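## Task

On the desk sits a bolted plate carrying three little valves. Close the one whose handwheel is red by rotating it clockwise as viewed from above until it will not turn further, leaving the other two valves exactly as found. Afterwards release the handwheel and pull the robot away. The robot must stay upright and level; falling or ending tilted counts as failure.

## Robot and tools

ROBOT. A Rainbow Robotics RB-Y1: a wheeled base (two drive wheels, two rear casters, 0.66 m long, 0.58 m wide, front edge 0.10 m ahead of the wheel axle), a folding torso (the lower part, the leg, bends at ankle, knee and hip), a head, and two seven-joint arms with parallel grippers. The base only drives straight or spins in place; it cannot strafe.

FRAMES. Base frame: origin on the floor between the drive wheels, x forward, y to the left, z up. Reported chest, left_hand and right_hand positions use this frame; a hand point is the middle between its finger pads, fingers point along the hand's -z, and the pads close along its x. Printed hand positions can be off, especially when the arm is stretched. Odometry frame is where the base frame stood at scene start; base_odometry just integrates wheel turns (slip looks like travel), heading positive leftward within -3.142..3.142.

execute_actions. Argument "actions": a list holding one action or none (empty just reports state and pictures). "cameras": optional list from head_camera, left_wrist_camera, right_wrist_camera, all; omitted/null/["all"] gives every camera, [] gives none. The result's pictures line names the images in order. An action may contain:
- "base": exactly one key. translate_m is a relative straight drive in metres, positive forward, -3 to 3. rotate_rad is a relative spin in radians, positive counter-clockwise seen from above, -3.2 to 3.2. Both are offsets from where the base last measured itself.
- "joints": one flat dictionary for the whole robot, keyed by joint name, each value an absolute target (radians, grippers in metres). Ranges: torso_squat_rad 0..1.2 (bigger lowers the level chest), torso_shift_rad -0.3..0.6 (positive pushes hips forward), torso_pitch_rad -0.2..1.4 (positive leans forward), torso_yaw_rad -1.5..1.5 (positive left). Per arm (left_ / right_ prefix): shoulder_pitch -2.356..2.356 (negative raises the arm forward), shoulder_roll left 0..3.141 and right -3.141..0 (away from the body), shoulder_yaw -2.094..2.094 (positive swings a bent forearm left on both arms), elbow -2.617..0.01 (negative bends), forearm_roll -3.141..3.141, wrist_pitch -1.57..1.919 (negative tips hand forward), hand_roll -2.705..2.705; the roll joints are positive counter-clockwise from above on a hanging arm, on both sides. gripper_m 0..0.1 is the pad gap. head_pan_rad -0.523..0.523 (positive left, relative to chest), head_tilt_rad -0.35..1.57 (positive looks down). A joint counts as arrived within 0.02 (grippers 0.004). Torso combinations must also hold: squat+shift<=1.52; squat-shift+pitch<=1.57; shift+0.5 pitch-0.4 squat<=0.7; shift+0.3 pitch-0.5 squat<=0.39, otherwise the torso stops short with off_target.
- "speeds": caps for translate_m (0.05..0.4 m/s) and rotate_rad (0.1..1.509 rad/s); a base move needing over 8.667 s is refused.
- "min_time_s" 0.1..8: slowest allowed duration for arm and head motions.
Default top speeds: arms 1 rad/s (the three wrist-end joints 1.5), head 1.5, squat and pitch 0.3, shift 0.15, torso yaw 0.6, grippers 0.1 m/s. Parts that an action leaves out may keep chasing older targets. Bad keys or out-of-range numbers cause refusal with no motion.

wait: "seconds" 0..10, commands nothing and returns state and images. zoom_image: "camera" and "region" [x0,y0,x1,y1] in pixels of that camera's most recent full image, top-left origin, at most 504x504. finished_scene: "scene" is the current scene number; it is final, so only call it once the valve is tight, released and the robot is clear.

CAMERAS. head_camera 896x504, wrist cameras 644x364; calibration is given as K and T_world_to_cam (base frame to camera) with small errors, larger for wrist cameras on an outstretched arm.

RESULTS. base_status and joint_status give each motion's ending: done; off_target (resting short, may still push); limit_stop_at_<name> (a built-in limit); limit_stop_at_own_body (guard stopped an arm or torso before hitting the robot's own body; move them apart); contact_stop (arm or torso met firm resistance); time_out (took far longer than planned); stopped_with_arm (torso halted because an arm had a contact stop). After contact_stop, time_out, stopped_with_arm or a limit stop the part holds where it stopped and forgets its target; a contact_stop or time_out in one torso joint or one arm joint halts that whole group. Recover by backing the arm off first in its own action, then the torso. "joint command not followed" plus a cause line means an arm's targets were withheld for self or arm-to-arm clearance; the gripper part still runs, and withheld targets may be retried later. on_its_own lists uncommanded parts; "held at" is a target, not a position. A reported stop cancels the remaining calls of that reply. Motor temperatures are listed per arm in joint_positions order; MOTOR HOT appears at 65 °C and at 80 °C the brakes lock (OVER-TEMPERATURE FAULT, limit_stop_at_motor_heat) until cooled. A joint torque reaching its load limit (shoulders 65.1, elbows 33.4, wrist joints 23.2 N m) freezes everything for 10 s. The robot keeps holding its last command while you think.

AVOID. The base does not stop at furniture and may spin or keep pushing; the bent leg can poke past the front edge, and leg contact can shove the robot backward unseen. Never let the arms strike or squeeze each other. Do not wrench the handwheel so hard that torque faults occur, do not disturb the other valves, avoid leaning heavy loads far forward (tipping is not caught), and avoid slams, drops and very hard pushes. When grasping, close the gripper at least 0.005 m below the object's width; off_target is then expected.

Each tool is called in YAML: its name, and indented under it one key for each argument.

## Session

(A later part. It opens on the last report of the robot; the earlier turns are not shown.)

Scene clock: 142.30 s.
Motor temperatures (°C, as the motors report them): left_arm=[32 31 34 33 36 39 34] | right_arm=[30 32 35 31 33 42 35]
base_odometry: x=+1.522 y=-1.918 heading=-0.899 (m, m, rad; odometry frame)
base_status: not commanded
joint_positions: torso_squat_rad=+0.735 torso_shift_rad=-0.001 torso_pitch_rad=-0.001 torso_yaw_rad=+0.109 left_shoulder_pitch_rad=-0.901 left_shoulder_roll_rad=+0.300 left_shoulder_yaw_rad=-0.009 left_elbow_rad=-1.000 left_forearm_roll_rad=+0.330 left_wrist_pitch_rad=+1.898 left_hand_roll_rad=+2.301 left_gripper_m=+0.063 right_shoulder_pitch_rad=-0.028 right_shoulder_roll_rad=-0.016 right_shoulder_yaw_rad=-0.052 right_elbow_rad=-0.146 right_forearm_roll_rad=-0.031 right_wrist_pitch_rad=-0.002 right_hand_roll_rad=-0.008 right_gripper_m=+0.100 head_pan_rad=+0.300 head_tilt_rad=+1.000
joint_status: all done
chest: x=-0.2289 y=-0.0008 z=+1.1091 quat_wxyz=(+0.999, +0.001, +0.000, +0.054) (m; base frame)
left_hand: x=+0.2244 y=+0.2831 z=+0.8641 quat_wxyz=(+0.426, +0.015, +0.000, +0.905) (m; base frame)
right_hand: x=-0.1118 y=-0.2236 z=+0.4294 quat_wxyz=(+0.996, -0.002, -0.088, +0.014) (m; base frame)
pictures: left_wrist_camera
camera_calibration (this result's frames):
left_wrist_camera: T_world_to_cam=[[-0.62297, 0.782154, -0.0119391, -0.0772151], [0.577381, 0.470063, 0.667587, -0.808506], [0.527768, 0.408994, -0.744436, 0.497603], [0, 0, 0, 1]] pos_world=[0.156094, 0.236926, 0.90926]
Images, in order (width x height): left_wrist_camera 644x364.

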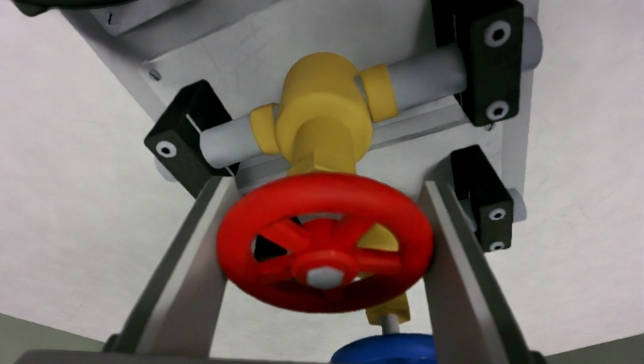

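execute_actions:
  actions:
    - {"joints":{"left_hand_roll_rad":1.95},"min_time_s":1.5}
  cameras: ["left_wrist_camera"]

Scene clock: 152.93 s.
Motor temperatures (°C, as the motors report them): left_arm=[31 31 34 33 35 39 35] | right_arm=[30 32 35 31 33 42 35]
base_odometry: x=+1.522 y=-1.918 heading=-0.899 (m, m, rad; odometry frame)
base_status: not commanded
joint_positions: torso_squat_rad=+0.735 torso_shift_rad=-0.001 torso_pitch_rad=-0.001 torso_yaw_rad=+0.109 left_shoulder_pitch_rad=-0.901 left_shoulder_roll_rad=+0.300 left_shoulder_yaw_rad=-0.009 left_elbow_rad=-1.000 left_forearm_roll_rad=+0.330 left_wrist_pitch_rad=+1.899 left_hand_roll_rad=+1.951 left_gripper_m=+0.063 right_shoulder_pitch_rad=-0.028 right_shoulder_roll_rad=-0.016 right_shoulder_yaw_rad=-0.052 right_elbow_rad=-0.146 right_forearm_roll_rad=-0.031 right_wrist_pitch_rad=-0.002 right_hand_roll_rad=-0.008 right_gripper_m=+0.100 head_pan_rad=+0.300 head_tilt_rad=+1.000
joint_status: all done
chest: x=-0.2289 y=-0.0009 z=+1.1091 quat_wxyz=(+0.999, +0.001, -0.001, +0.054) (m; base frame)
left_hand: x=+0.2240 y=+0.2831 z=+0.8641 quat_wxyz=(+0.577, +0.015, +0.003, +0.817) (m; base frame)
right_hand: x=-0.1118 y=-0.2236 z=+0.4294 quat_wxyz=(+0.996, -0.002, -0.088, +0.014) (m; base frame)
pictures: left_wrist_camera
camera_calibration (this result's frames):
left_wrist_camera: T_world_to_cam=[[-0.317446, 0.948107, -0.0179138, -0.187726], [0.708376, 0.249654, 0.660209, -0.768881], [0.630421, 0.196891, -0.750868, 0.540375], [0, 0, 0, 1]] pos_world=[0.1444, 0.263544, 0.91001]
Images, in order (width x height): left_wrist_camera 644x364.

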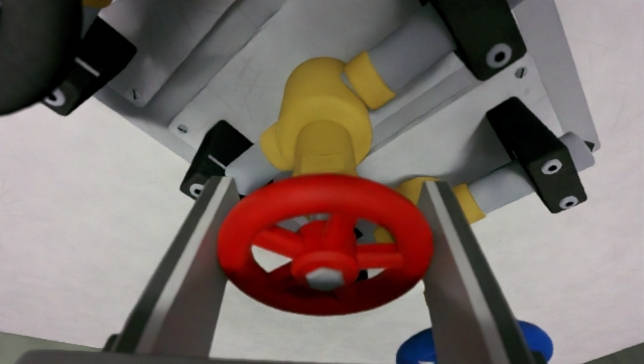

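Slipping now: it's tight.

execute_actions:
  actions:
    - {"joints":{"left_gripper_m":0.09}}
  cameras: []

execute_actions:
  actions:
    - {"joints":{"torso_squat_rad":0.4}}
  cameras: []

execute_actions:
  actions:
    - {"base":{"translate_m":-0.4}}
  cameras: []

finished_scene:
  scene: 1

Scene clock: 162.63 s.
Motor temperatures (°C, as the motors report them): left_arm=[31 31 34 33 35 38 35] | right_arm=[30 32 35 31 33 42 35]
base_odometry: x=+1.522 y=-1.918 heading=-0.899 (m, m, rad; odometry frame)
base_status: not commanded
joint_positions: torso_squat_rad=+0.735 torso_shift_rad=-0.001 torso_pitch_rad=-0.001 torso_yaw_rad=+0.109 left_shoulder_pitch_rad=-0.901 left_shoulder_roll_rad=+0.300 left_shoulder_yaw_rad=-0.009 left_elbow_rad=-1.000 left_forearm_roll_rad=+0.330 left_wrist_pitch_rad=+1.900 left_hand_roll_rad=+1.950 left_gripper_m=+0.090 right_shoulder_pitch_rad=-0.028 right_shoulder_roll_rad=-0.016 right_shoulder_yaw_rad=-0.052 right_elbow_rad=-0.146 right_forearm_roll_rad=-0.031 right_wrist_pitch_rad=-0.002 right_hand_roll_rad=-0.008 right_gripper_m=+0.100 head_pan_rad=+0.300 head_tilt_rad=+1.000
joint_status: all done
chest: x=-0.2289 y=-0.0009 z=+1.1091 quat_wxyz=(+0.999, +0.001, -0.001, +0.054) (m; base frame)
left_hand: x=+0.2236 y=+0.2832 z=+0.8637 quat_wxyz=(+0.577, +0.016, +0.003, +0.817) (m; base frame)
right_hand: x=-0.1118 y=-0.2236 z=+0.4294 quat_wxyz=(+0.996, -0.002, -0.088, +0.014) (m; base frame)
pictures: none
No camera images: the call's "cameras" was empty. Leave "cameras" out to get every camera's image.

Scene clock: 164.53 s.
Motor temperatures (°C, as the motors report them): left_arm=[31 31 34 33 34 38 35] | right_arm=[30 32 35 31 33 42 35]
base_odometry: x=+1.522 y=-1.918 heading=-0.899 (m, m, rad; odometry frame)
base_status: not commanded
joint_positions: torso_squat_rad=+0.400 torso_shift_rad=+0.000 torso_pitch_rad=+0.000 torso_yaw_rad=+0.109 left_shoulder_pitch_rad=-0.900 left_shoulder_roll_rad=+0.300 left_shoulder_yaw_rad=-0.009 left_elbow_rad=-1.000 left_forearm_roll_rad=+0.330 left_wrist_pitch_rad=+1.900 left_hand_roll_rad=+1.950 left_gripper_m=+0.090 right_shoulder_pitch_rad=-0.028 right_shoulder_roll_rad=-0.016 right_shoulder_yaw_rad=-0.052 right_elbow_rad=-0.146 right_forearm_roll_rad=-0.031 right_wrist_pitch_rad=-0.002 right_hand_roll_rad=-0.008 right_gripper_m=+0.100 head_pan_rad=+0.300 head_tilt_rad=+1.000
joint_status: all done
chest: x=-0.2280 y=-0.0009 z=+1.2347 quat_wxyz=(+0.999, +0.001, +0.000, +0.054) (m; base frame)
left_hand: x=+0.2241 y=+0.2832 z=+0.9886 quat_wxyz=(+0.577, +0.017, +0.004, +0.817) (m; base frame)
right_hand: x=-0.1117 y=-0.2237 z=+0.5549 quat_wxyz=(+0.996, -0.002, -0.087, +0.014) (m; base frame)
pictures: none
No camera images: the call's "cameras" was empty. Leave "cameras" out to get every camera's image.

Scene clock: 167.20 s.
Motor temperatures (°C, as the motors report them): left_arm=[31 31 34 33 34 38 35] | right_arm=[30 32 35 31 33 42 35]
base_odometry: x=+1.273 y=-1.605 heading=-0.900 (m, m, rad; odometry frame)
base_status: done
joint_positions: torso_squat_rad=+0.400 torso_shift_rad=+0.000 torso_pitch_rad=+0.000 torso_yaw_rad=+0.109 left_shoulder_pitch_rad=-0.900 left_shoulder_roll_rad=+0.300 left_shoulder_yaw_rad=-0.009 left_elbow_rad=-1.000 left_forearm_roll_rad=+0.330 left_wrist_pitch_rad=+1.900 left_hand_roll_rad=+1.950 left_gripper_m=+0.090 right_shoulder_pitch_rad=-0.028 right_shoulder_roll_rad=-0.016 right_shoulder_yaw_rad=-0.052 right_elbow_rad=-0.146 right_forearm_roll_rad=-0.031 right_wrist_pitch_rad=-0.002 right_hand_roll_rad=-0.008 right_gripper_m=+0.100 head_pan_rad=+0.300 head_tilt_rad=+1.000
joint_status: not commanded
chest: x=-0.2281 y=-0.0010 z=+1.2347 quat_wxyz=(+0.999, +0.001, +0.000, +0.054) (m; base frame)
left_hand: x=+0.2240 y=+0.2832 z=+0.9886 quat_wxyz=(+0.577, +0.017, +0.004, +0.817) (m; base frame)
right_hand: x=-0.1117 y=-0.2237 z=+0.5549 quat_wxyz=(+0.996, -0.002, -0.087, +0.014) (m; base frame)
pictures: none
No camera images: the call's "cameras" was empty. Leave "cameras" out to get every camera's image.

The scene is finished: the task was done.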